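# Carry glass vial to the window balance and close it

## Task

Pick up the glass vial from the shelved bench by the door, carry it to the balance on the shelved bench by the window, set it upright on the weighing pan, and close every glass door of the balance. The task fails if the balance tips, is shoved out of position or has its pan overloaded, if the vial reaches the floor, or if the vial breaks from a drop of more than a few centimetres or a hard knock. The parked cart, pedal bin and stool are movable. At the end the gripper must have released the vial and the robot must be moved away, upright and not tilted.

## Robot and tools

ROBOT. A Hello Robot Stretch 3 with one arm. It has a two-wheel differential base (0.33 m long, 0.34 m wide), a lift sliding up a mast, and a telescoping arm that reaches out to the robot's RIGHT side. The arm ends in a wrist (yaw, pitch, roll) and a two-finger gripper. The base cannot move sideways, so to shift the gripper forward or back you drive the base. A spin on the spot pivots about the midpoint of the drive wheels, 0.05 m behind the front edge. With the arm retracted and the wrist folded, the spin sweeps a radius of 0.28 m. An unfolded, level wrist reaches beyond that. Cameras: head_camera and nav_camera are on the head, which head_pan_rad and head_tilt_rad aim. wrist_camera is on the gripper.

FRAMES. Base frame: origin on the floor between the drive wheels, x forward, y left, z up. hand_pose is reported in it, at the point where closed fingertips meet. With all wrist joints at 0, that frame's x points up, y back toward the mast, z toward the rear. Odometry frame = base frame at the start. Heading is positive to the left, from -3.142 to 3.142.

execute_actions(actions): a list of actions run in order. An empty list only returns the current state and images. If any part is invalid or out of range, the whole call is rejected and nothing new runs. Each action may hold:
- robot: either one command, a list of up to 8 commands run one after another (a queue), or {"stop": true}, which brakes everything and clears the queue.
- steps: integer 1 to 450 control steps at 30 per second (default 1). {"steps": n} alone just waits.
- until (only with steps): ends the action early once every condition holds. Example: {"robot": {"status": "ended"}} fires when nothing reports moving and no queue runs. Numeric fields take [op, value] with op in =, !=, <, <=, >, >=. Status fields take a word or ["!=", "moving"]. {"any": {"status": "ended"}} fires when any single motion or the queue finishes.
A command contains:
- base: exactly one of translate_m (metres, an offset from where the base is when the command starts, forward positive, absolute value at most 1) or rotate_rad (radians, offset turn on the spot, counter-clockwise/left positive, absolute value at most 3.2).
- joints: absolute targets, by name, for any subset. Unnamed joints keep their targets. Ranges: lift_m 0 to 1.1 (arm height on the mast, m); arm_m 0 to 0.52 (extension, m); wrist_yaw_rad -1.345 to 4.42 (0 along the arm, positive toward the front, 3.0 folded over the base); wrist_pitch_rad -1.57 to 0.451 (negative tips fingers down); wrist_roll_rad -2.911 to 2.911 (0 fingers side by side); gripper_m -0.089 to 0.179 (bigger is wider; the actual fingertip gap is about 0.007 m smaller near closed, 0.025 m smaller fully open, zero below 0.007); head_pan_rad -3.953 to 1.73 (0 forward, positive left, -1.57 looks along the arm); head_tilt_rad -1.53 to 0.419 (negative looks down).
- contact_limits: {"arm_m": effort %, 1 to 100}. The arm motion halts when its motor effort reaches that level (negative when retracting). It stays in force until the next arm command. Values above the maximum are cut down.
- pause_s: a queue entry that waits up to 15 s.
Base and joint motions in one command start together and keep running after the call returns and while you think. A new command overrides immediately: named joints retarget and the rest of any old queue is thrown away. Queue items advance only when the previous one ends "done" (or "off_target" for base or gripper). Otherwise the rest is dropped.

zoom_image(camera, region): camera is head_camera, nav_camera or wrist_camera. region is [x0, y0, x1, y1] in pixels of that camera's latest image, origin at top-left, at most 504 by 504.

finished_scene(scene): scene is the number of the current scene. It ends the scene permanently. Let all motion finish first, because anything still moving is braked and may stop short.

RESULT LINES. base_status shows state and (moved of goal) counted from wheel turns. joint_goals, joint_status and measured_speeds are per joint. refusals, queue (idle/running/done/dropped/stopped) and queue_left are also shown. Status words: moving, done (within tolerance), off_target (came to rest short and may still push), contact_stop (pushed firmly and went slack), time_out, stopped, not_commanded, torque_fault (wrist servo off for 10 s and limp). Lines starting refused:, dropped: or replaced: explain goals not taken or how a motion ended. robot.on_its_own reports goals the robot changed itself, slack or unpowered joints, motors loaded at rest, and base_tilt lean of 3 degrees or more. lidar_m gives 12 distances in 30-degree sectors counter-clockwise from straight ahead (4th left, 7th behind, 10th right), in a plane 0.17 m up. It is blind to glass. wrist_depth_mm and head_depth_mm are 7x7 median depth grids. The head grid is sideways. base_odometry, turned_by_wheels, turned_by_imu and base_tilt (degrees, forward/right positive) are also shown. motor_effort is in % with a peak in brackets and has a fixed bias.

SPEED. Full base speed (0.30 m/s, 1.9 rad/s) only with lift_m below 0.30, arm_m below 0.03 and wrist_yaw_rad above 2.54. Otherwise 0.10 m/s and 0.63 rad/s.

GRIPPING. Close by commanding gripper_m smaller than the object's width. Smaller squeezes harder, but an over-squeeze triggers a stall guard and the vial may slip. Release by opening at least 0.02 beyond the touch value. Readings and "done" do not prove a grasp, so check cameras and effort.

CAUTIONS. Fold or unfold the wrist only with lift_m 0.32 to 0.95, wrist_pitch_rad -0.4 and roll near 0. Once folded, the lift may go down to 0.25. With yaw below -0.4, keep pitch at -0.5 or lower. Arm pushes against rigid things with the gripper above about 0.45 m can tip the robot. A second push after a contact_stop is worse. Never drive while holding or pressing something fixed. If snagged or leaning, reverse the last move in small steps, pull the gripper free, and lower the lift to about 0.2 if still tipped. The base and wrist have no contact stop. Lower the vial gently onto the pan and close the doors with light contact limits. A loose object may occasionally get nudged by outside forces.

Each tool is called after "Call:" by a JSON object that holds its "name" and its "arguments".

## Session

Call:
{"name": "execute_actions", "arguments": {"actions": []}}

Scene clock: 0.00 s.
robot.base_odometry: x=+0.000 y=+0.000 heading=+0.000 (m, m, rad; robot's odometry frame)
robot.turned_by_wheels: +0.000 (rad since the last result)
robot.turned_by_imu: +0.000 (rad since the last result)
robot.base_tilt: forward=+0.3 right=-2.2 (deg)
robot.lidar_m: 1.82 1.76 2.46 1.68 1.67 1.88 1.73 1.59 1.91 1.03 1.03 1.18
robot.head_depth_mm: 2124 2699 2707 2727 2751 2765 2261 / 2151 2610 2639 2656 2671 2729 2221 / 2132 2508 2557 2547 2594 1804 2044 / 2134 2475 2466 2473 2474 2443 2222 / 2132 2375 2382 2397 2346 2379 2235 / 2166 2330 2315 2351 2300 2369 2203 / 2163 2259 2243 2286 2233 2305 2194
robot.base_status: not_commanded
robot.joint_positions: lift_m=+0.468 arm_m=+0.002 wrist_yaw_rad=+3.086 wrist_pitch_rad=-0.516 wrist_roll_rad=-0.017 gripper_m=+0.037 head_pan_rad=-0.001 head_tilt_rad=-0.022
robot.joint_goals: lift_m=+0.468 arm_m=+0.002 wrist_yaw_rad=+3.086 wrist_pitch_rad=-0.516 wrist_roll_rad=-0.017 gripper_m=+0.037 head_pan_rad=-0.001 head_tilt_rad=-0.022
robot.joint_status: lift_m=not_commanded arm_m=not_commanded wrist_yaw_rad=not_commanded wrist_pitch_rad=not_commanded wrist_roll_rad=not_commanded gripper_m=not_commanded head_pan_rad=not_commanded head_tilt_rad=not_commanded
robot.measured_speeds: translate_m=+0.000 rotate_rad=+0.000 lift_m=+0.000 arm_m=+0.000 wrist_yaw_rad=+0.000 wrist_pitch_rad=+0.000 wrist_roll_rad=+0.000 head_pan_rad=+0.000 head_tilt_rad=+0.000
robot: refusals=0 queue=idle queue_left=0
robot.motor_effort: left_wheel=+0 right_wheel=+0 lift_m=+40 arm_m=+0 wrist_yaw_rad=+1 wrist_pitch_rad=+4 wrist_roll_rad=+0 gripper_m=+0 head_pan_rad=+1 head_tilt_rad=+2 (%)
robot.hand_pose: x=-0.0094 y=+0.0633 z=+0.4598 quat_wxyz=(+0.198, +0.682, +0.163, +0.684) (m; robot's base frame)
robot.wrist_depth_mm: - - - - - - - / - - - - - - - / - - - - - - - / 898 864 869 872 866 875 843 / 737 746 722 730 734 725 732 / 640 618 629 626 611 626 623 / 561 560 - - 551 555 554
pictures: head_camera (sideways: a quarter turn clockwise sets it upright), nav_camera (sideways: a quarter turn counterclockwise sets it upright), wrist_camera
Images, in order (width x height): head_camera 896x504, nav_camera 672x504, wrist_camera 644x364.

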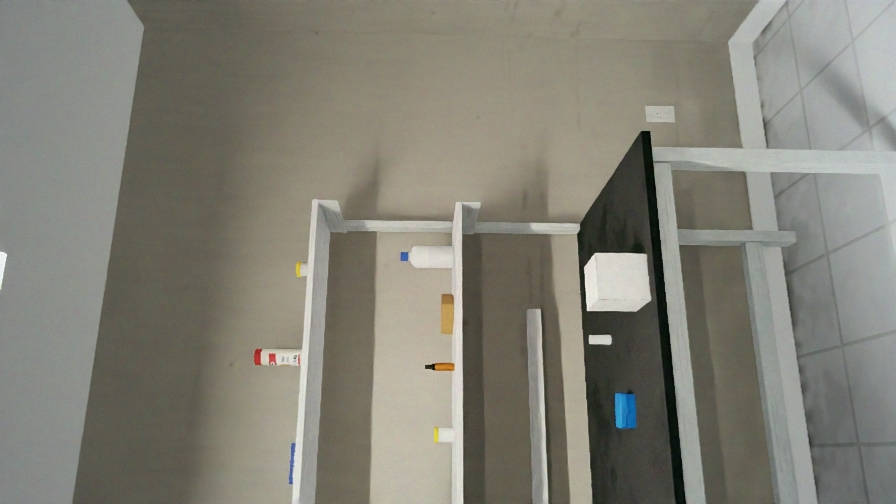

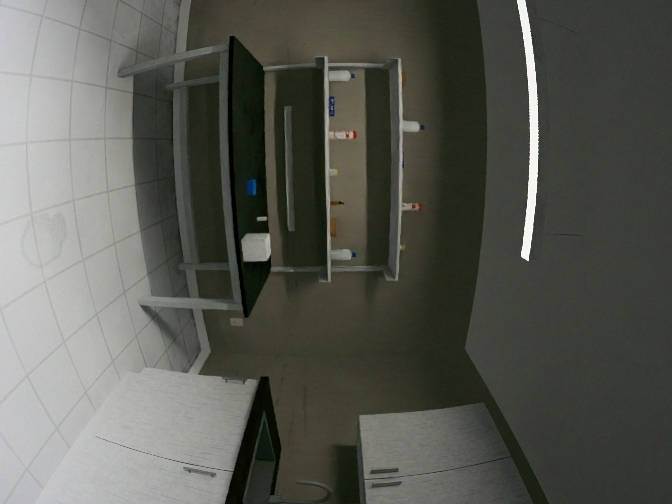

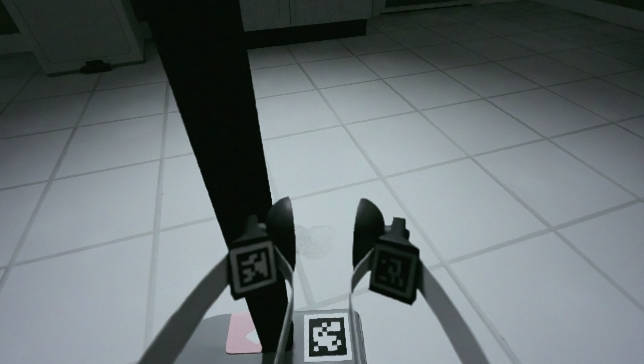

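Call:
{"name": "execute_actions", "arguments": {"actions": [{"robot":{"joints":{"head_pan_rad":1.5,"head_tilt_rad":-0.35,"lift_m":0.27,"wrist_pitch_rad":-0.4}},"steps":450,"until":{"robot":{"status":"ended"}}}]}}

Call:
{"name": "execute_actions", "arguments": {"actions": [{"robot":{"joints":{"head_pan_rad":-1.6}},"steps":450,"until":{"robot":{"status":"ended"}}}]}}

Call:
{"name": "execute_actions", "arguments": {"actions": [{"robot":{"joints":{"head_pan_rad":-3.1}},"steps":450,"until":{"robot":{"status":"ended"}}}]}}

Scene clock: 4.67 s.
robot.base_odometry: x=+0.000 y=+0.000 heading=+0.000 (m, m, rad; robot's odometry frame)
robot.turned_by_wheels: +0.000 (rad since the last result)
robot.turned_by_imu: -0.001 (rad since the last result)
robot.base_tilt: forward=+0.4 right=-2.0 (deg)
robot.lidar_m: 1.83 1.75 2.45 1.68 1.67 1.88 1.73 1.59 1.91 1.03 1.03 1.18
robot.head_depth_mm: 2182 2324 2520 2695 2497 1886 1506 / 2109 2248 2380 2607 2519 1888 1511 / 1615 2135 2280 2454 2375 1878 1495 / 1549 1647 1761 1872 2012 1853 1496 / 1489 1587 1679 1799 1936 1864 1499 / 1437 1520 1622 1730 1853 1852 1492 / 1403 1479 1568 1676 1787 1845 1489
robot.base_status: not_commanded
robot.joint_positions: lift_m=+0.270 arm_m=+0.002 wrist_yaw_rad=+3.086 wrist_pitch_rad=-0.420 wrist_roll_rad=-0.017 gripper_m=+0.037 head_pan_rad=+1.493 head_tilt_rad=-0.346
robot.joint_goals: lift_m=+0.270 arm_m=+0.002 wrist_yaw_rad=+3.086 wrist_pitch_rad=-0.400 wrist_roll_rad=-0.017 gripper_m=+0.037 head_pan_rad=+1.500 head_tilt_rad=-0.350
robot.joint_status: lift_m=done arm_m=not_commanded wrist_yaw_rad=not_commanded wrist_pitch_rad=done wrist_roll_rad=not_commanded gripper_m=not_commanded head_pan_rad=done head_tilt_rad=done
robot.measured_speeds: translate_m=+0.000 rotate_rad=+0.000 lift_m=+0.000 arm_m=+0.000 wrist_yaw_rad=+0.000 wrist_pitch_rad=+0.000 wrist_roll_rad=+0.000 head_pan_rad=+0.000 head_tilt_rad=+0.000
robot: refusals=0 queue=done queue_left=0
robot.motor_effort: left_wheel=+0(0) right_wheel=+0(0) lift_m=+28(38) arm_m=+0(0) wrist_yaw_rad=+0(1) wrist_pitch_rad=+6(6) wrist_roll_rad=+0(0) gripper_m=+0(0) head_pan_rad=+3(38) head_tilt_rad=-3(26) (%)
robot.hand_pose: x=-0.0087 y=+0.0764 z=+0.2825 quat_wxyz=(+0.166, +0.689, +0.130, +0.693) (m; robot's base frame)
robot.wrist_depth_mm: - - - - - - - / - - - - - - - / 865 871 - 845 841 847 816 / 669 663 - 664 659 660 658 / 534 543 548 565 548 528 538 / 452 - - - 456 454 454 / - - - - 390 395 392
pictures: head_camera (sideways: a quarter turn clockwise sets it upright), nav_camera (sideways: a quarter turn counterclockwise sets it upright), wrist_camera
Images, in order (width x height): head_camera 896x504, nav_camera 672x504, wrist_camera 644x364.

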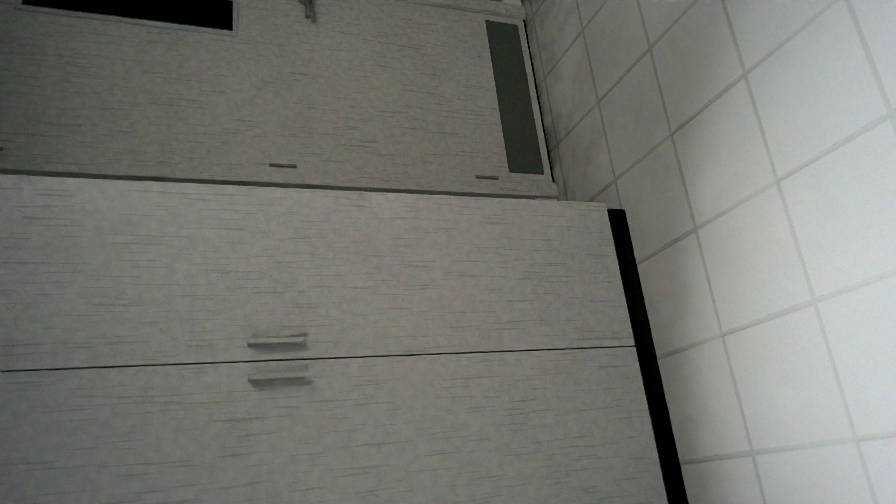

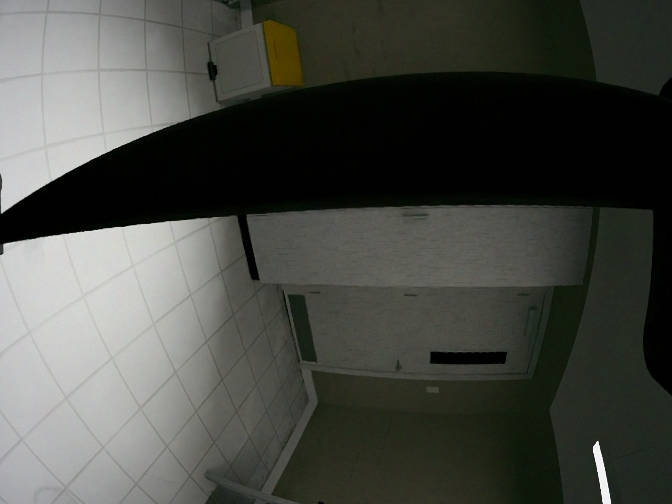

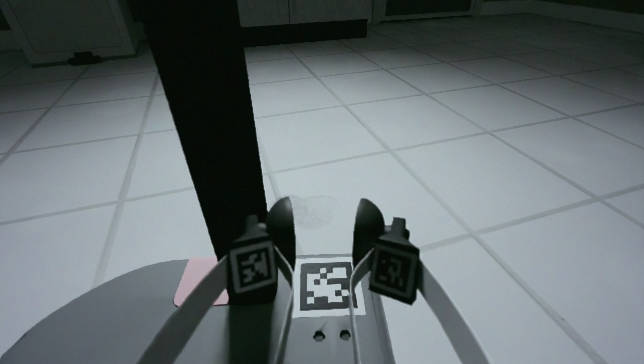

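Scene clock: 6.53 s.
robot.base_odometry: x=+0.000 y=+0.000 heading=+0.000 (m, m, rad; robot's odometry frame)
robot.turned_by_wheels: +0.000 (rad since the last result)
robot.turned_by_imu: +0.000 (rad since the last result)
robot.base_tilt: forward=+0.3 right=-2.1 (deg)
robot.lidar_m: 1.83 1.76 2.46 1.68 1.67 1.88 1.73 1.59 1.91 1.03 1.03 1.18
robot.head_depth_mm: 1621 1724 1844 2016 2173 1870 1494 / 1568 1653 1795 1918 2091 1883 1500 / 1524 1623 1717 1820 1980 1816 1487 / 1174 1540 1638 1145 1188 1297 1416 / 1140 1422 1291 1122 1150 1251 1375 / 1111 1483 1248 1093 1111 1190 1302 / 1072 1430 1513 1116 1073 1140 1241
robot.base_status: not_commanded
robot.joint_positions: lift_m=+0.270 arm_m=+0.002 wrist_yaw_rad=+3.086 wrist_pitch_rad=-0.420 wrist_roll_rad=-0.017 gripper_m=+0.037 head_pan_rad=-1.593 head_tilt_rad=-0.346
robot.joint_goals: lift_m=+0.270 arm_m=+0.002 wrist_yaw_rad=+3.086 wrist_pitch_rad=-0.400 wrist_roll_rad=-0.017 gripper_m=+0.037 head_pan_rad=-1.600 head_tilt_rad=-0.350
robot.joint_status: lift_m=done arm_m=not_commanded wrist_yaw_rad=not_commanded wrist_pitch_rad=done wrist_roll_rad=not_commanded gripper_m=not_commanded head_pan_rad=done head_tilt_rad=done
robot.measured_speeds: translate_m=+0.000 rotate_rad=+0.000 lift_m=+0.000 arm_m=+0.000 wrist_yaw_rad=+0.000 wrist_pitch_rad=+0.000 wrist_roll_rad=+0.000 head_pan_rad=+0.000 head_tilt_rad=+0.000
robot: refusals=0 queue=done queue_left=0
robot.motor_effort: left_wheel=-1(0) right_wheel=+0(0) lift_m=+28(28) arm_m=+0(0) wrist_yaw_rad=+0(0) wrist_pitch_rad=+6(6) wrist_roll_rad=+0(0) gripper_m=+0(0) head_pan_rad=-2(40) head_tilt_rad=-2(2) (%)
robot.hand_pose: x=-0.0087 y=+0.0764 z=+0.2825 quat_wxyz=(+0.166, +0.689, +0.130, +0.693) (m; robot's base frame)
robot.wrist_depth_mm: - - - - - - - / - - - - - - - / 882 834 - 856 851 840 851 / 679 670 - 662 655 657 662 / 540 541 536 548 549 538 525 / 458 - - - 452 456 454 / - - - - 392 393 394
pictures: head_camera (sideways: a quarter turn clockwise sets it upright), nav_camera (sideways: a quarter turn counterclockwise sets it upright), wrist_camera
Images, in order (width x height): head_camera 896x504, nav_camera 672x504, wrist_camera 644x364.

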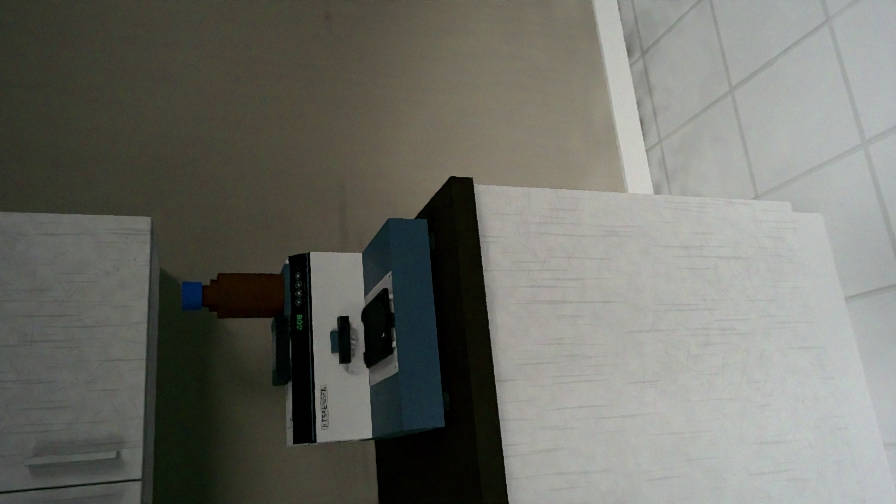

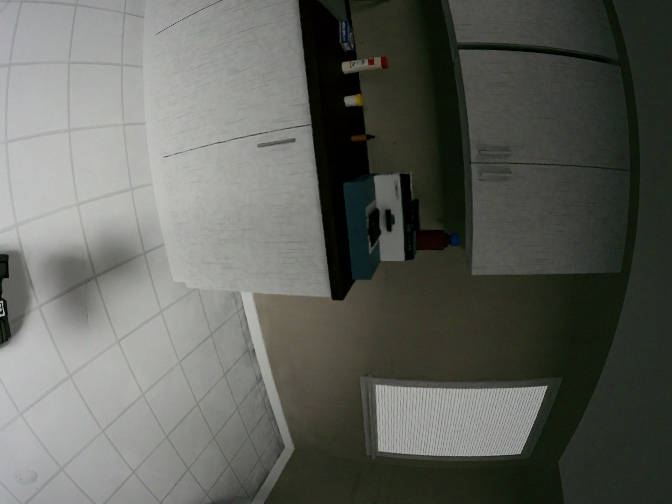

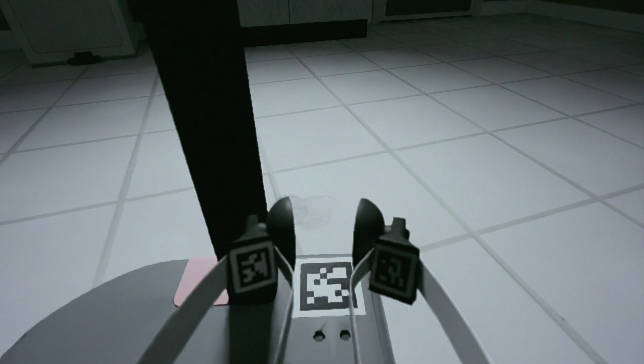

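Scene clock: 7.80 s.
robot.base_odometry: x=+0.000 y=+0.000 heading=+0.000 (m, m, rad; robot's odometry frame)
robot.turned_by_wheels: +0.000 (rad since the last result)
robot.turned_by_imu: +0.000 (rad since the last result)
robot.base_tilt: forward=+0.3 right=-2.1 (deg)
robot.lidar_m: 1.83 1.76 2.45 1.67 1.67 1.88 1.72 1.60 1.91 1.03 1.03 1.18
robot.head_depth_mm: 2247 2394 2485 2725 2294 1901 1506 / 2161 2325 2293 2648 2515 1866 1502 / 2121 2275 2281 2624 2505 1880 1499 / 2065 2233 2219 2528 2398 1858 1511 / 2054 2167 2197 2115 2398 1875 1495 / 2009 2102 2127 2381 2384 1856 1485 / 1946 2064 1742 2356 2358 1882 1479
robot.base_status: not_commanded
robot.joint_positions: lift_m=+0.270 arm_m=+0.002 wrist_yaw_rad=+3.086 wrist_pitch_rad=-0.420 wrist_roll_rad=-0.017 gripper_m=+0.037 head_pan_rad=-3.093 head_tilt_rad=-0.346
robot.joint_goals: lift_m=+0.270 arm_m=+0.002 wrist_yaw_rad=+3.086 wrist_pitch_rad=-0.400 wrist_roll_rad=-0.017 gripper_m=+0.037 head_pan_rad=-3.100 head_tilt_rad=-0.350
robot.joint_status: lift_m=done arm_m=not_commanded wrist_yaw_rad=not_commanded wrist_pitch_rad=done wrist_roll_rad=not_commanded gripper_m=not_commanded head_pan_rad=done head_tilt_rad=done
robot.measured_speeds: translate_m=+0.000 rotate_rad=+0.000 lift_m=+0.000 arm_m=+0.000 wrist_yaw_rad=+0.000 wrist_pitch_rad=+0.000 wrist_roll_rad=+0.000 head_pan_rad=+0.000 head_tilt_rad=+0.000
robot: refusals=0 queue=done queue_left=0
robot.motor_effort: left_wheel=-1(0) right_wheel=+0(0) lift_m=+27(27) arm_m=+1(0) wrist_yaw_rad=+0(1) wrist_pitch_rad=+6(6) wrist_roll_rad=+0(0) gripper_m=+0(0) head_pan_rad=-2(42) head_tilt_rad=-2(2) (%)
robot.hand_pose: x=-0.0087 y=+0.0764 z=+0.2825 quat_wxyz=(+0.166, +0.689, +0.130, +0.693) (m; robot's base frame)
robot.wrist_depth_mm: - - - - - - - / - - - - - - - / 851 861 - 837 857 879 829 / 661 656 - 653 653 650 659 / 546 536 544 558 549 538 544 / 460 - - - 451 456 451 / - - - - 394 391 396
pictures: head_camera (sideways: a quarter turn clockwise sets it upright), nav_camera (sideways: a quarter turn counterclockwise sets it upright), wrist_camera
Images, in order (width x height): head_camera 896x504, nav_camera 672x504, wrist_camera 644x364.

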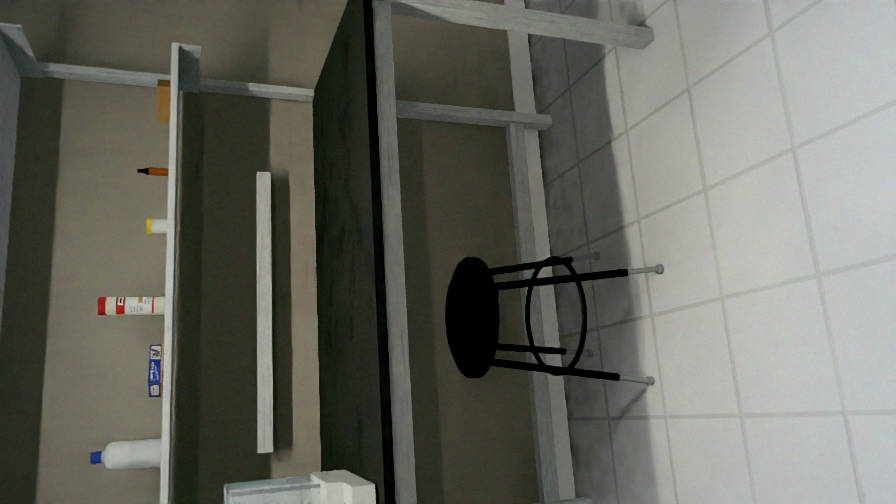

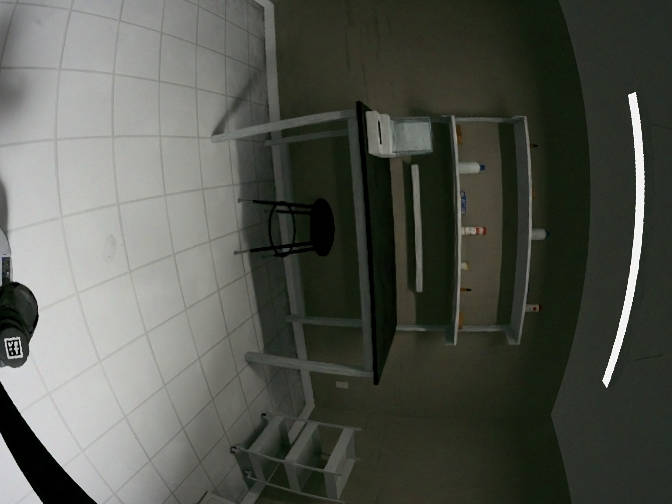

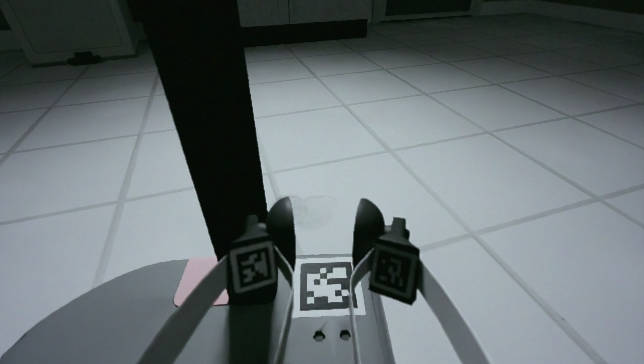

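Call:
{"name": "execute_actions", "arguments": {"actions": [{"robot":[{"base":{"rotate_rad":0.07},"joints":{"head_pan_rad":-1.57,"head_tilt_rad":-0.6}},{"base":{"translate_m":1}},{"base":{"translate_m":0.27}},{"base":{"rotate_rad":1.8}},{"joints":{"lift_m":0.9}},{"joints":{"wrist_yaw_rad":0,"gripper_m":0.16}},{"joints":{"wrist_pitch_rad":0}}],"steps":450},{"steps":450,"until":{"robot":{"status":"ended"}}}]}}

Scene clock: 31.13 s.
robot.base_odometry: x=+1.267 y=+0.089 heading=+1.870 (m, m, rad; robot's odometry frame)
robot.turned_by_wheels: +1.870 (rad since the last result)
robot.turned_by_imu: +1.856 (rad since the last result)
robot.base_tilt: forward=+0.3 right=-2.1 (deg)
robot.lidar_m: 1.98 2.02 2.75 3.03 1.08 0.79 0.76 0.65 1.12 1.07 1.11 0.98
robot.head_depth_mm: 928 1117 1204 948 579 611 - / 848 1094 1192 942 595 607 - / 964 1097 1200 927 775 - - / 963 1094 1195 935 762 - 1231 / 985 1100 1198 931 723 621 1256 / 970 1090 1206 928 735 620 1262 / 980 1083 1197 927 734 620 1252
robot.base_status: done (rotate_rad +1.7999 of +1.8000)
robot.joint_positions: lift_m=+0.900 arm_m=+0.002 wrist_yaw_rad=+0.003 wrist_pitch_rad=-0.024 wrist_roll_rad=-0.017 gripper_m=+0.160 head_pan_rad=-1.577 head_tilt_rad=-0.593
robot.joint_goals: lift_m=+0.900 arm_m=+0.002 wrist_yaw_rad=+0.000 wrist_pitch_rad=+0.000 wrist_roll_rad=-0.017 gripper_m=+0.160 head_pan_rad=-1.570 head_tilt_rad=-0.600
robot.joint_status: lift_m=done arm_m=not_commanded wrist_yaw_rad=done wrist_pitch_rad=done wrist_roll_rad=not_commanded gripper_m=done head_pan_rad=done head_tilt_rad=done
robot.measured_speeds: translate_m=+0.000 rotate_rad=+0.000 lift_m=+0.000 arm_m=+0.000 wrist_yaw_rad=+0.000 wrist_pitch_rad=+0.000 wrist_roll_rad=+0.000 head_pan_rad=+0.000 head_tilt_rad=+0.000
robot: refusals=0 queue=done queue_left=0
robot.motor_effort: left_wheel=-2(8) right_wheel=+2(11) lift_m=+51(54) arm_m=+0(0) wrist_yaw_rad=-3(2) wrist_pitch_rad=+7(7) wrist_roll_rad=+0(0) gripper_m=+1(83) head_pan_rad=+3(43) head_tilt_rad=-4(24) (%)
robot.hand_pose: x=-0.0207 y=-0.4031 z=+1.0082 quat_wxyz=(+0.713, +0.010, -0.701, -0.008) (m; robot's base frame)
robot.wrist_depth_mm: 733 653 705 701 703 663 819 / 905 871 905 886 872 885 879 / 938 929 921 899 897 898 902 / 970 949 979 918 969 952 907 / 757 781 768 756 756 852 978 / 556 509 509 537 482 - 565 / 419 412 419 423 320 245 268
pictures: head_camera (sideways: a quarter turn clockwise sets it upright), nav_camera (sideways: a quarter turn counterclockwise sets it upright), wrist_camera
Images, in order (width x height): head_camera 896x504, nav_camera 672x504, wrist_camera 644x364.

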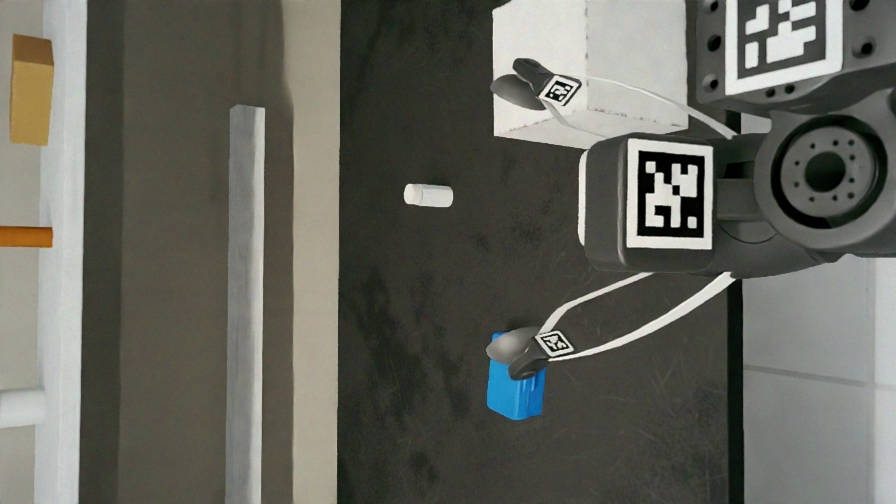

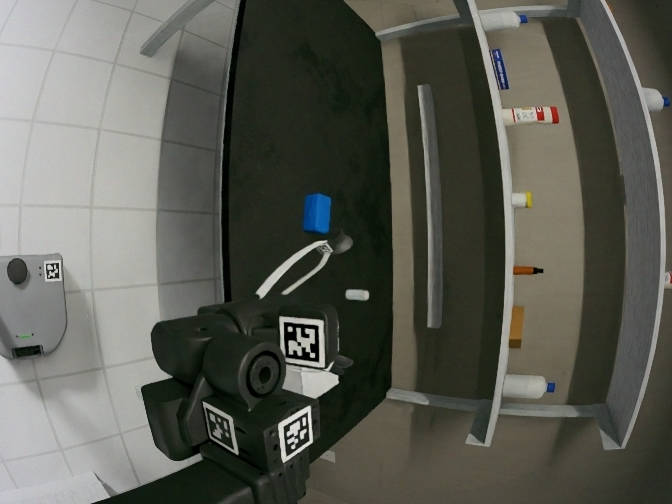

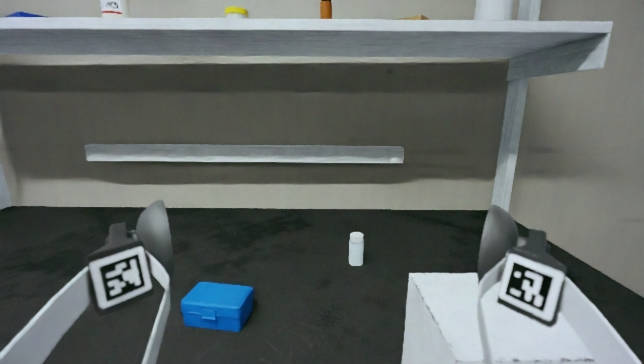

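Call:
{"name": "execute_actions", "arguments": {"actions": [{"robot":[{"joints":{"arm_m":0.31,"gripper_m":0.12}},{"joints":{"wrist_pitch_rad":-0.45,"wrist_yaw_rad":-0.15,"wrist_roll_rad":0,"lift_m":0.84},"base":{"translate_m":-0.015}}],"steps":450,"until":{"robot":{"status":"ended"}}}]}}

Scene clock: 37.07 s.
robot.base_odometry: x=+1.271 y=+0.074 heading=+1.870 (m, m, rad; robot's odometry frame)
robot.turned_by_wheels: +0.000 (rad since the last result)
robot.turned_by_imu: -0.001 (rad since the last result)
robot.base_tilt: forward=+0.3 right=-2.1 (deg)
robot.lidar_m: 2.00 2.02 2.76 2.79 1.06 0.78 0.75 0.64 0.67 1.07 1.11 0.99
robot.head_depth_mm: 972 1111 1198 983 - - 1212 / 837 1111 1200 - 578 610 1260 / 969 1096 1197 - 695 625 1256 / 965 1096 1201 973 715 623 1253 / 979 1098 1194 929 735 621 1259 / 985 1083 1195 934 733 621 1251 / 976 1079 1190 926 727 619 1257
robot.base_status: done (translate_m -0.0150 of -0.0150)
robot.joint_positions: lift_m=+0.840 arm_m=+0.310 wrist_yaw_rad=-0.147 wrist_pitch_rad=-0.461 wrist_roll_rad=-0.006 gripper_m=+0.120 head_pan_rad=-1.577 head_tilt_rad=-0.593
robot.joint_goals: lift_m=+0.840 arm_m=+0.310 wrist_yaw_rad=-0.150 wrist_pitch_rad=-0.450 wrist_roll_rad=+0.000 gripper_m=+0.120 head_pan_rad=-1.570 head_tilt_rad=-0.600
robot.joint_status: lift_m=done arm_m=done wrist_yaw_rad=done wrist_pitch_rad=done wrist_roll_rad=done gripper_m=done head_pan_rad=done head_tilt_rad=done
robot.measured_speeds: translate_m=+0.000 rotate_rad=+0.000 lift_m=+0.000 arm_m=+0.000 wrist_yaw_rad=+0.000 wrist_pitch_rad=+0.000 wrist_roll_rad=+0.000 head_pan_rad=+0.000 head_tilt_rad=+0.000
robot: refusals=0 queue=done queue_left=0
robot.motor_effort: left_wheel=-2(6) right_wheel=+2(4) lift_m=+28(52) arm_m=+3(4) wrist_yaw_rad=-3(4) wrist_pitch_rad=+3(8) wrist_roll_rad=+2(1) gripper_m=+0(84) head_pan_rad=+3(3) head_tilt_rad=-4(4) (%)
robot.hand_pose: x=-0.0536 y=-0.6710 z=+0.8435 quat_wxyz=(+0.677, +0.111, -0.696, -0.212) (m; robot's base frame)
robot.wrist_depth_mm: 533 548 561 588 601 604 662 / 559 548 545 535 533 524 698 / 403 405 405 381 390 391 394 / 324 320 319 312 314 311 311 / 265 271 264 261 261 265 257 / 228 231 226 223 223 229 220 / 176 197 196 196 195 195 193
pictures: head_camera (sideways: a quarter turn clockwise sets it upright), nav_camera (sideways: a quarter turn counterclockwise sets it upright), wrist_camera
Images, in order (width x height): head_camera 896x504, nav_camera 672x504, wrist_camera 644x364.

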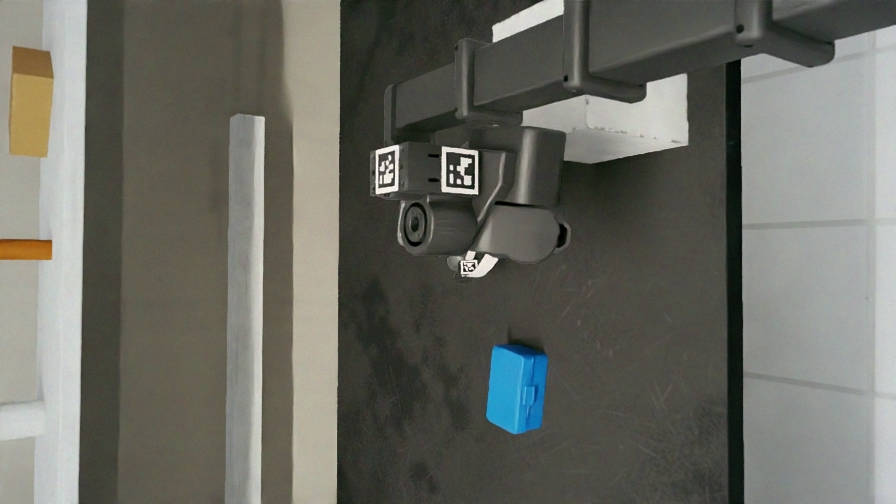

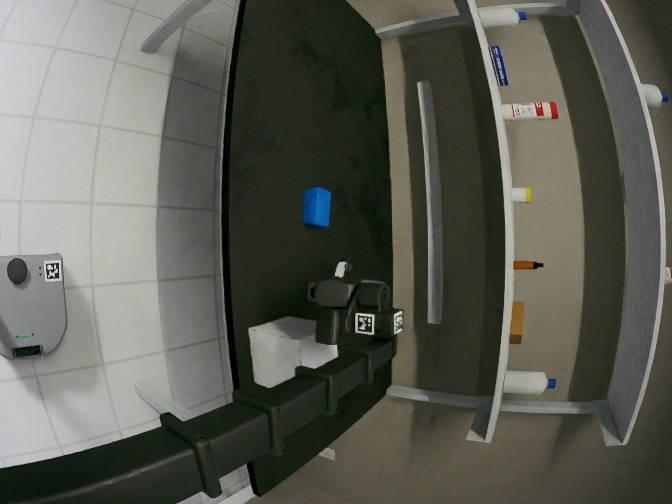

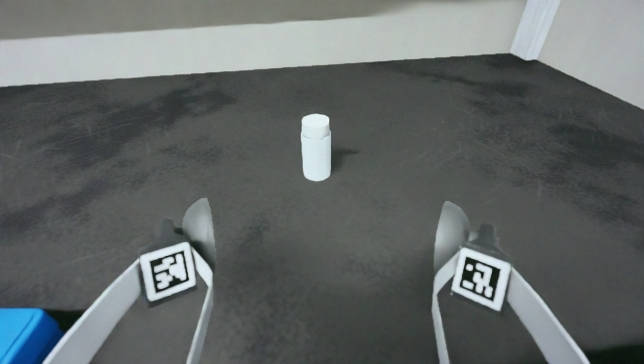

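Call:
{"name": "execute_actions", "arguments": {"actions": [{"robot":[{"joints":{"arm_m":0.445},"base":{"translate_m":-0.013}},{"joints":{"lift_m":0.818}}],"steps":450,"until":{"robot":{"status":"ended"}}}]}}

Scene clock: 41.33 s.
robot.base_odometry: x=+1.275 y=+0.062 heading=+1.870 (m, m, rad; robot's odometry frame)
robot.turned_by_wheels: +0.000 (rad since the last result)
robot.turned_by_imu: -0.001 (rad since the last result)
robot.base_tilt: forward=+0.4 right=-2.1 (deg)
robot.lidar_m: 2.02 2.04 2.79 2.79 1.04 0.76 0.74 0.63 0.66 1.07 1.11 1.01
robot.head_depth_mm: 971 1116 1202 949 589 - - / 826 1106 1203 - 577 606 1264 / 882 1090 1205 872 697 621 1254 / 865 1092 1207 868 736 621 1260 / 979 1093 1201 932 734 623 1249 / 980 1091 1200 933 733 620 1246 / 981 1083 1199 926 731 620 1259
robot.base_status: done (translate_m -0.0130 of -0.0130)
robot.joint_positions: lift_m=+0.818 arm_m=+0.445 wrist_yaw_rad=-0.148 wrist_pitch_rad=-0.461 wrist_roll_rad=-0.005 gripper_m=+0.120 head_pan_rad=-1.577 head_tilt_rad=-0.593
robot.joint_goals: lift_m=+0.818 arm_m=+0.445 wrist_yaw_rad=-0.150 wrist_pitch_rad=-0.450 wrist_roll_rad=+0.000 gripper_m=+0.120 head_pan_rad=-1.570 head_tilt_rad=-0.600
robot.joint_status: lift_m=done arm_m=done wrist_yaw_rad=done wrist_pitch_rad=done wrist_roll_rad=done gripper_m=done head_pan_rad=done head_tilt_rad=done
robot.measured_speeds: translate_m=+0.000 rotate_rad=+0.000 lift_m=+0.000 arm_m=+0.000 wrist_yaw_rad=+0.000 wrist_pitch_rad=+0.000 wrist_roll_rad=+0.000 head_pan_rad=+0.000 head_tilt_rad=+0.000
robot: refusals=0 queue=done queue_left=0
robot.motor_effort: left_wheel=-2(6) right_wheel=+2(4) lift_m=+28(27) arm_m=+4(4) wrist_yaw_rad=-1(3) wrist_pitch_rad=+4(4) wrist_roll_rad=+2(2) gripper_m=+1(0) head_pan_rad=+4(4) head_tilt_rad=-3(3) (%)
robot.hand_pose: x=-0.0538 y=-0.8059 z=+0.8214 quat_wxyz=(+0.676, +0.111, -0.697, -0.212) (m; robot's base frame)
robot.wrist_depth_mm: 413 430 443 464 478 496 485 / 452 460 472 491 472 470 463 / 360 358 359 355 350 347 337 / 285 285 287 281 278 276 276 / 236 239 233 217 231 237 227 / 201 203 200 195 199 203 196 / 180 176 173 172 173 173 171
pictures: head_camera (sideways: a quarter turn clockwise sets it upright), nav_camera (sideways: a quarter turn counterclockwise sets it upright), wrist_camera
Images, in order (width x height): head_camera 896x504, nav_camera 672x504, wrist_camera 644x364.

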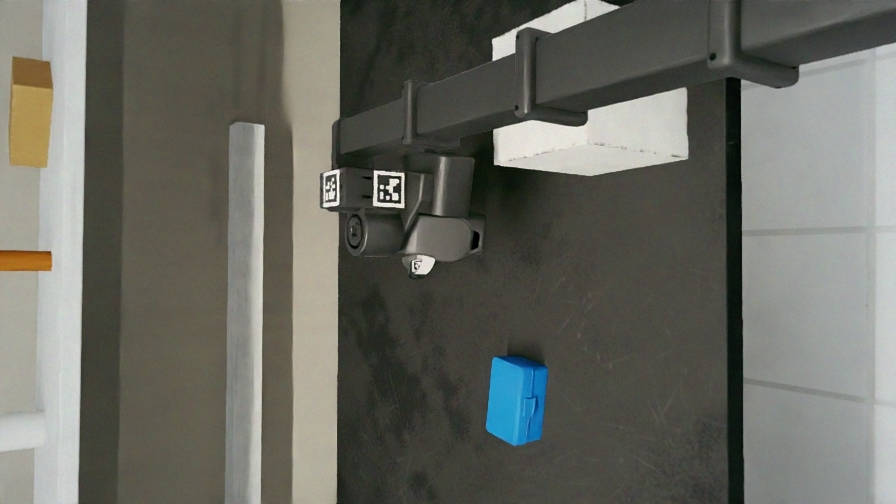

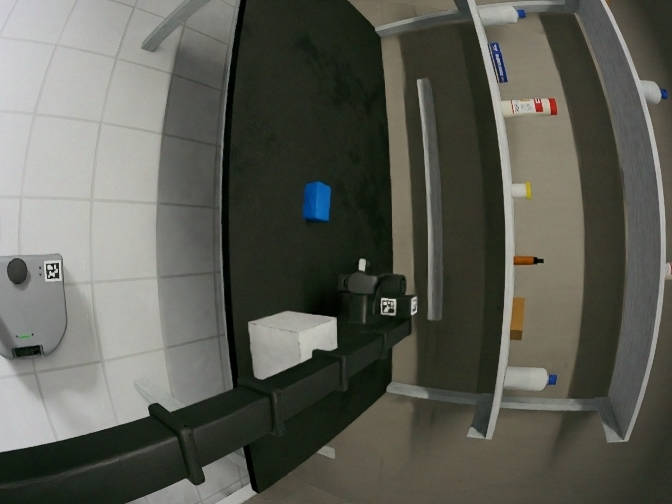

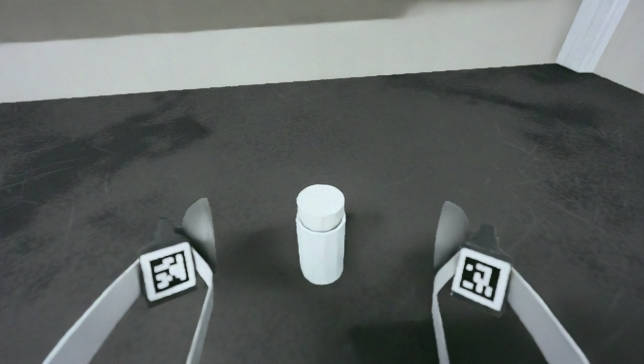

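Call:
{"name": "execute_actions", "arguments": {"actions": [{"robot":[{"joints":{"arm_m":0.463,"lift_m":0.806}},{"joints":{"gripper_m":-0.01}},{"joints":{"lift_m":0.83}}],"steps":450,"until":{"robot":{"status":"ended"}}}]}}

Scene clock: 45.40 s.
robot.base_odometry: x=+1.275 y=+0.062 heading=+1.870 (m, m, rad; robot's odometry frame)
robot.turned_by_wheels: +0.000 (rad since the last result)
robot.turned_by_imu: -0.001 (rad since the last result)
robot.base_tilt: forward=+0.3 right=-2.0 (deg)
robot.lidar_m: 2.01 2.04 2.79 2.79 1.05 0.76 0.74 0.63 0.65 1.07 1.11 1.01
robot.head_depth_mm: 968 1119 1200 963 - - 1239 / 827 1112 1208 - 568 606 1263 / 882 1088 1191 874 696 619 1259 / 862 1095 1196 899 736 621 1255 / 979 1093 1193 934 737 622 1255 / 981 1088 1190 930 731 620 1255 / 979 1082 1204 931 735 617 1252
robot.base_status: done (translate_m -0.0130 of -0.0130)
robot.joint_positions: lift_m=+0.830 arm_m=+0.463 wrist_yaw_rad=-0.148 wrist_pitch_rad=-0.463 wrist_roll_rad=-0.005 gripper_m=-0.009 head_pan_rad=-1.577 head_tilt_rad=-0.593
robot.joint_goals: lift_m=+0.830 arm_m=+0.463 wrist_yaw_rad=-0.150 wrist_pitch_rad=-0.450 wrist_roll_rad=+0.000 gripper_m=-0.010 head_pan_rad=-1.570 head_tilt_rad=-0.600
robot.joint_status: lift_m=done arm_m=done wrist_yaw_rad=done wrist_pitch_rad=done wrist_roll_rad=done gripper_m=done head_pan_rad=done head_tilt_rad=done
robot.measured_speeds: translate_m=+0.000 rotate_rad=+0.000 lift_m=+0.000 arm_m=+0.000 wrist_yaw_rad=+0.000 wrist_pitch_rad=+0.000 wrist_roll_rad=+0.000 head_pan_rad=+0.000 head_tilt_rad=+0.000
robot: refusals=0 queue=done queue_left=0
robot.motor_effort: left_wheel=-2(2) right_wheel=+2(2) lift_m=+51(54) arm_m=+2(0) wrist_yaw_rad=-2(2) wrist_pitch_rad=+4(4) wrist_roll_rad=+1(1) gripper_m=-13(88) head_pan_rad=+3(3) head_tilt_rad=-4(4) (%)
robot.hand_pose: x=-0.0538 y=-0.8238 z=+0.8324 quat_wxyz=(+0.676, +0.111, -0.697, -0.213) (m; robot's base frame)
robot.wrist_depth_mm: 401 415 432 453 461 480 465 / 442 451 468 487 490 497 481 / 384 378 378 378 372 369 366 / 304 302 297 299 295 289 287 / 252 251 251 146 245 243 241 / 214 213 206 199 205 210 206 / 186 185 184 183 183 181 181
pictures: head_camera (sideways: a quarter turn clockwise sets it upright), nav_camera (sideways: a quarter turn counterclockwise sets it upright), wrist_camera
Images, in order (width x height): head_camera 896x504, nav_camera 672x504, wrist_camera 644x364.

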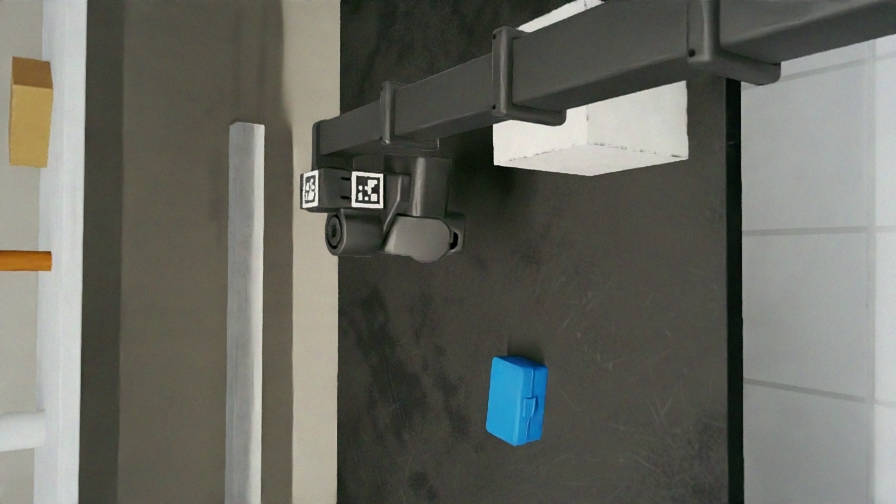

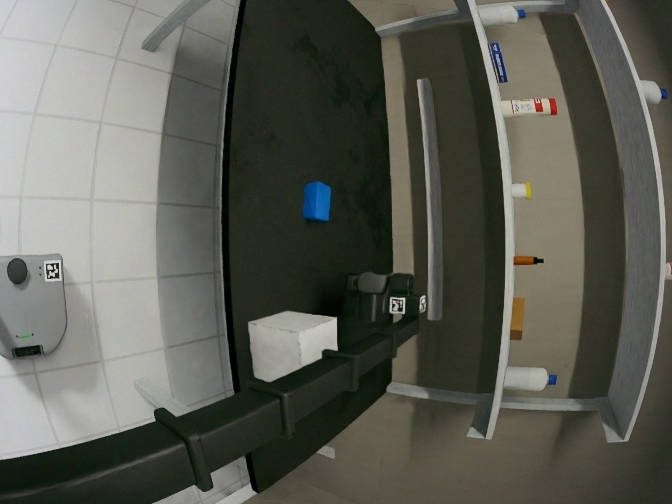

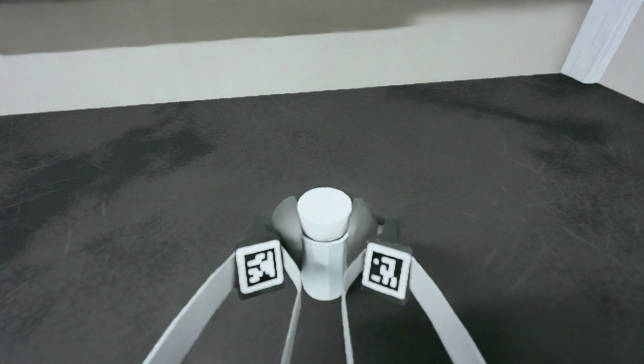

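Call:
{"name": "execute_actions", "arguments": {"actions": [{"robot":[{"joints":{"lift_m":0.98,"wrist_yaw_rad":0,"gripper_m":-0.025}},{"joints":{"arm_m":0,"head_pan_rad":-1.05,"head_tilt_rad":-0.5}},{"base":{"rotate_rad":1.43}},{"base":{"translate_m":1}},{"base":{"translate_m":1}},{"base":{"translate_m":0.42}},{"base":{"rotate_rad":1.73}}],"steps":450},{"steps":450},{"steps":450,"until":{"robot":{"status":"ended"}}}]}}

Scene clock: 87.13 s.
robot.base_odometry: x=-1.115 y=-0.319 heading=-1.253 (m, m, rad; robot's odometry frame)
robot.turned_by_wheels: +3.160 (rad since the last result)
robot.turned_by_imu: +3.151 (rad since the last result)
robot.base_tilt: forward=+0.3 right=-2.1 (deg)
robot.lidar_m: 1.69 1.29 1.55 3.40 2.28 1.67 1.50 1.08 0.62 0.65 0.57 1.69
robot.head_depth_mm: 994 1050 1088 781 590 486 1338 / 1014 690 720 678 588 515 1332 / 1097 740 766 607 553 1466 1329 / 1155 1242 799 625 558 1534 1328 / 1216 1320 1454 649 597 1536 1261 / 1288 1418 1574 1676 647 786 1259 / 1367 1501 1684 1924 1896 1569 1315
robot.base_status: done (rotate_rad +1.7299 of +1.7300)
robot.joint_positions: lift_m=+0.980 arm_m=+0.003 wrist_yaw_rad=-0.001 wrist_pitch_rad=-0.463 wrist_roll_rad=-0.005 gripper_m=-0.024 head_pan_rad=-1.057 head_tilt_rad=-0.507
robot.joint_goals: lift_m=+0.980 arm_m=+0.000 wrist_yaw_rad=+0.000 wrist_pitch_rad=-0.450 wrist_roll_rad=+0.000 gripper_m=-0.025 head_pan_rad=-1.050 head_tilt_rad=-0.500
robot.joint_status: lift_m=done arm_m=done wrist_yaw_rad=done wrist_pitch_rad=done wrist_roll_rad=done gripper_m=done head_pan_rad=done head_tilt_rad=done
robot.measured_speeds: translate_m=+0.000 rotate_rad=+0.000 lift_m=+0.000 arm_m=+0.000 wrist_yaw_rad=+0.000 wrist_pitch_rad=+0.000 wrist_roll_rad=+0.000 head_pan_rad=+0.000 head_tilt_rad=+0.000
robot: refusals=0 queue=done queue_left=0
robot.motor_effort: left_wheel=-2(7) right_wheel=+2(7) lift_m=+51(53) arm_m=-4(1) wrist_yaw_rad=+1(3) wrist_pitch_rad=+4(4) wrist_roll_rad=+2(2) gripper_m=-18(77) head_pan_rad=+4(28) head_tilt_rad=+3(15) (%)
robot.hand_pose: x=-0.0218 y=-0.3663 z=+0.9823 quat_wxyz=(+0.690, +0.162, -0.686, -0.163) (m; robot's base frame)
robot.wrist_depth_mm: 381 394 805 784 750 740 735 / 282 346 506 511 499 491 493 / 277 345 376 375 371 369 362 / 253 299 300 295 295 292 292 / 251 249 250 146 245 244 241 / - - - 508 613 - - / 454 - - - - - -
pictures: head_camera (sideways: a quarter turn clockwise sets it upright), nav_camera (sideways: a quarter turn counterclockwise sets it upright), wrist_camera
Images, in order (width x height): head_camera 896x504, nav_camera 672x504, wrist_camera 644x364.

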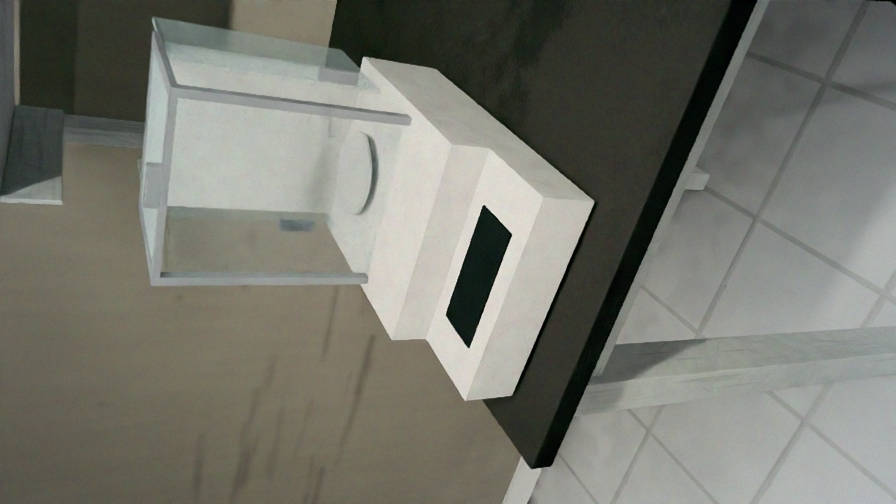

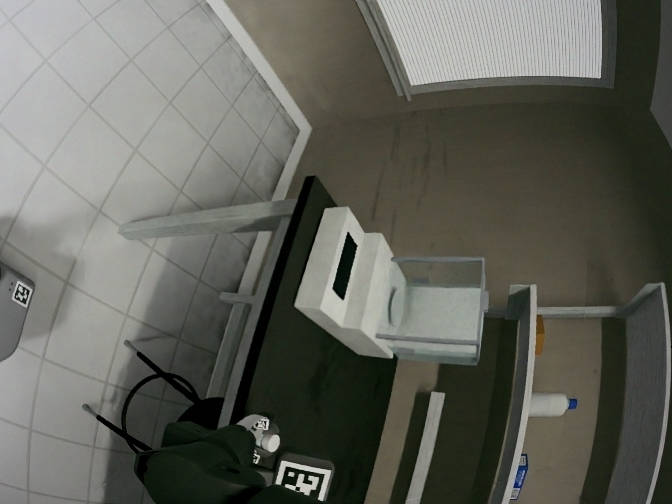

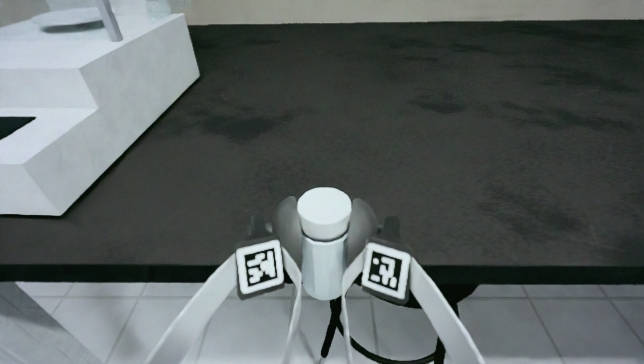

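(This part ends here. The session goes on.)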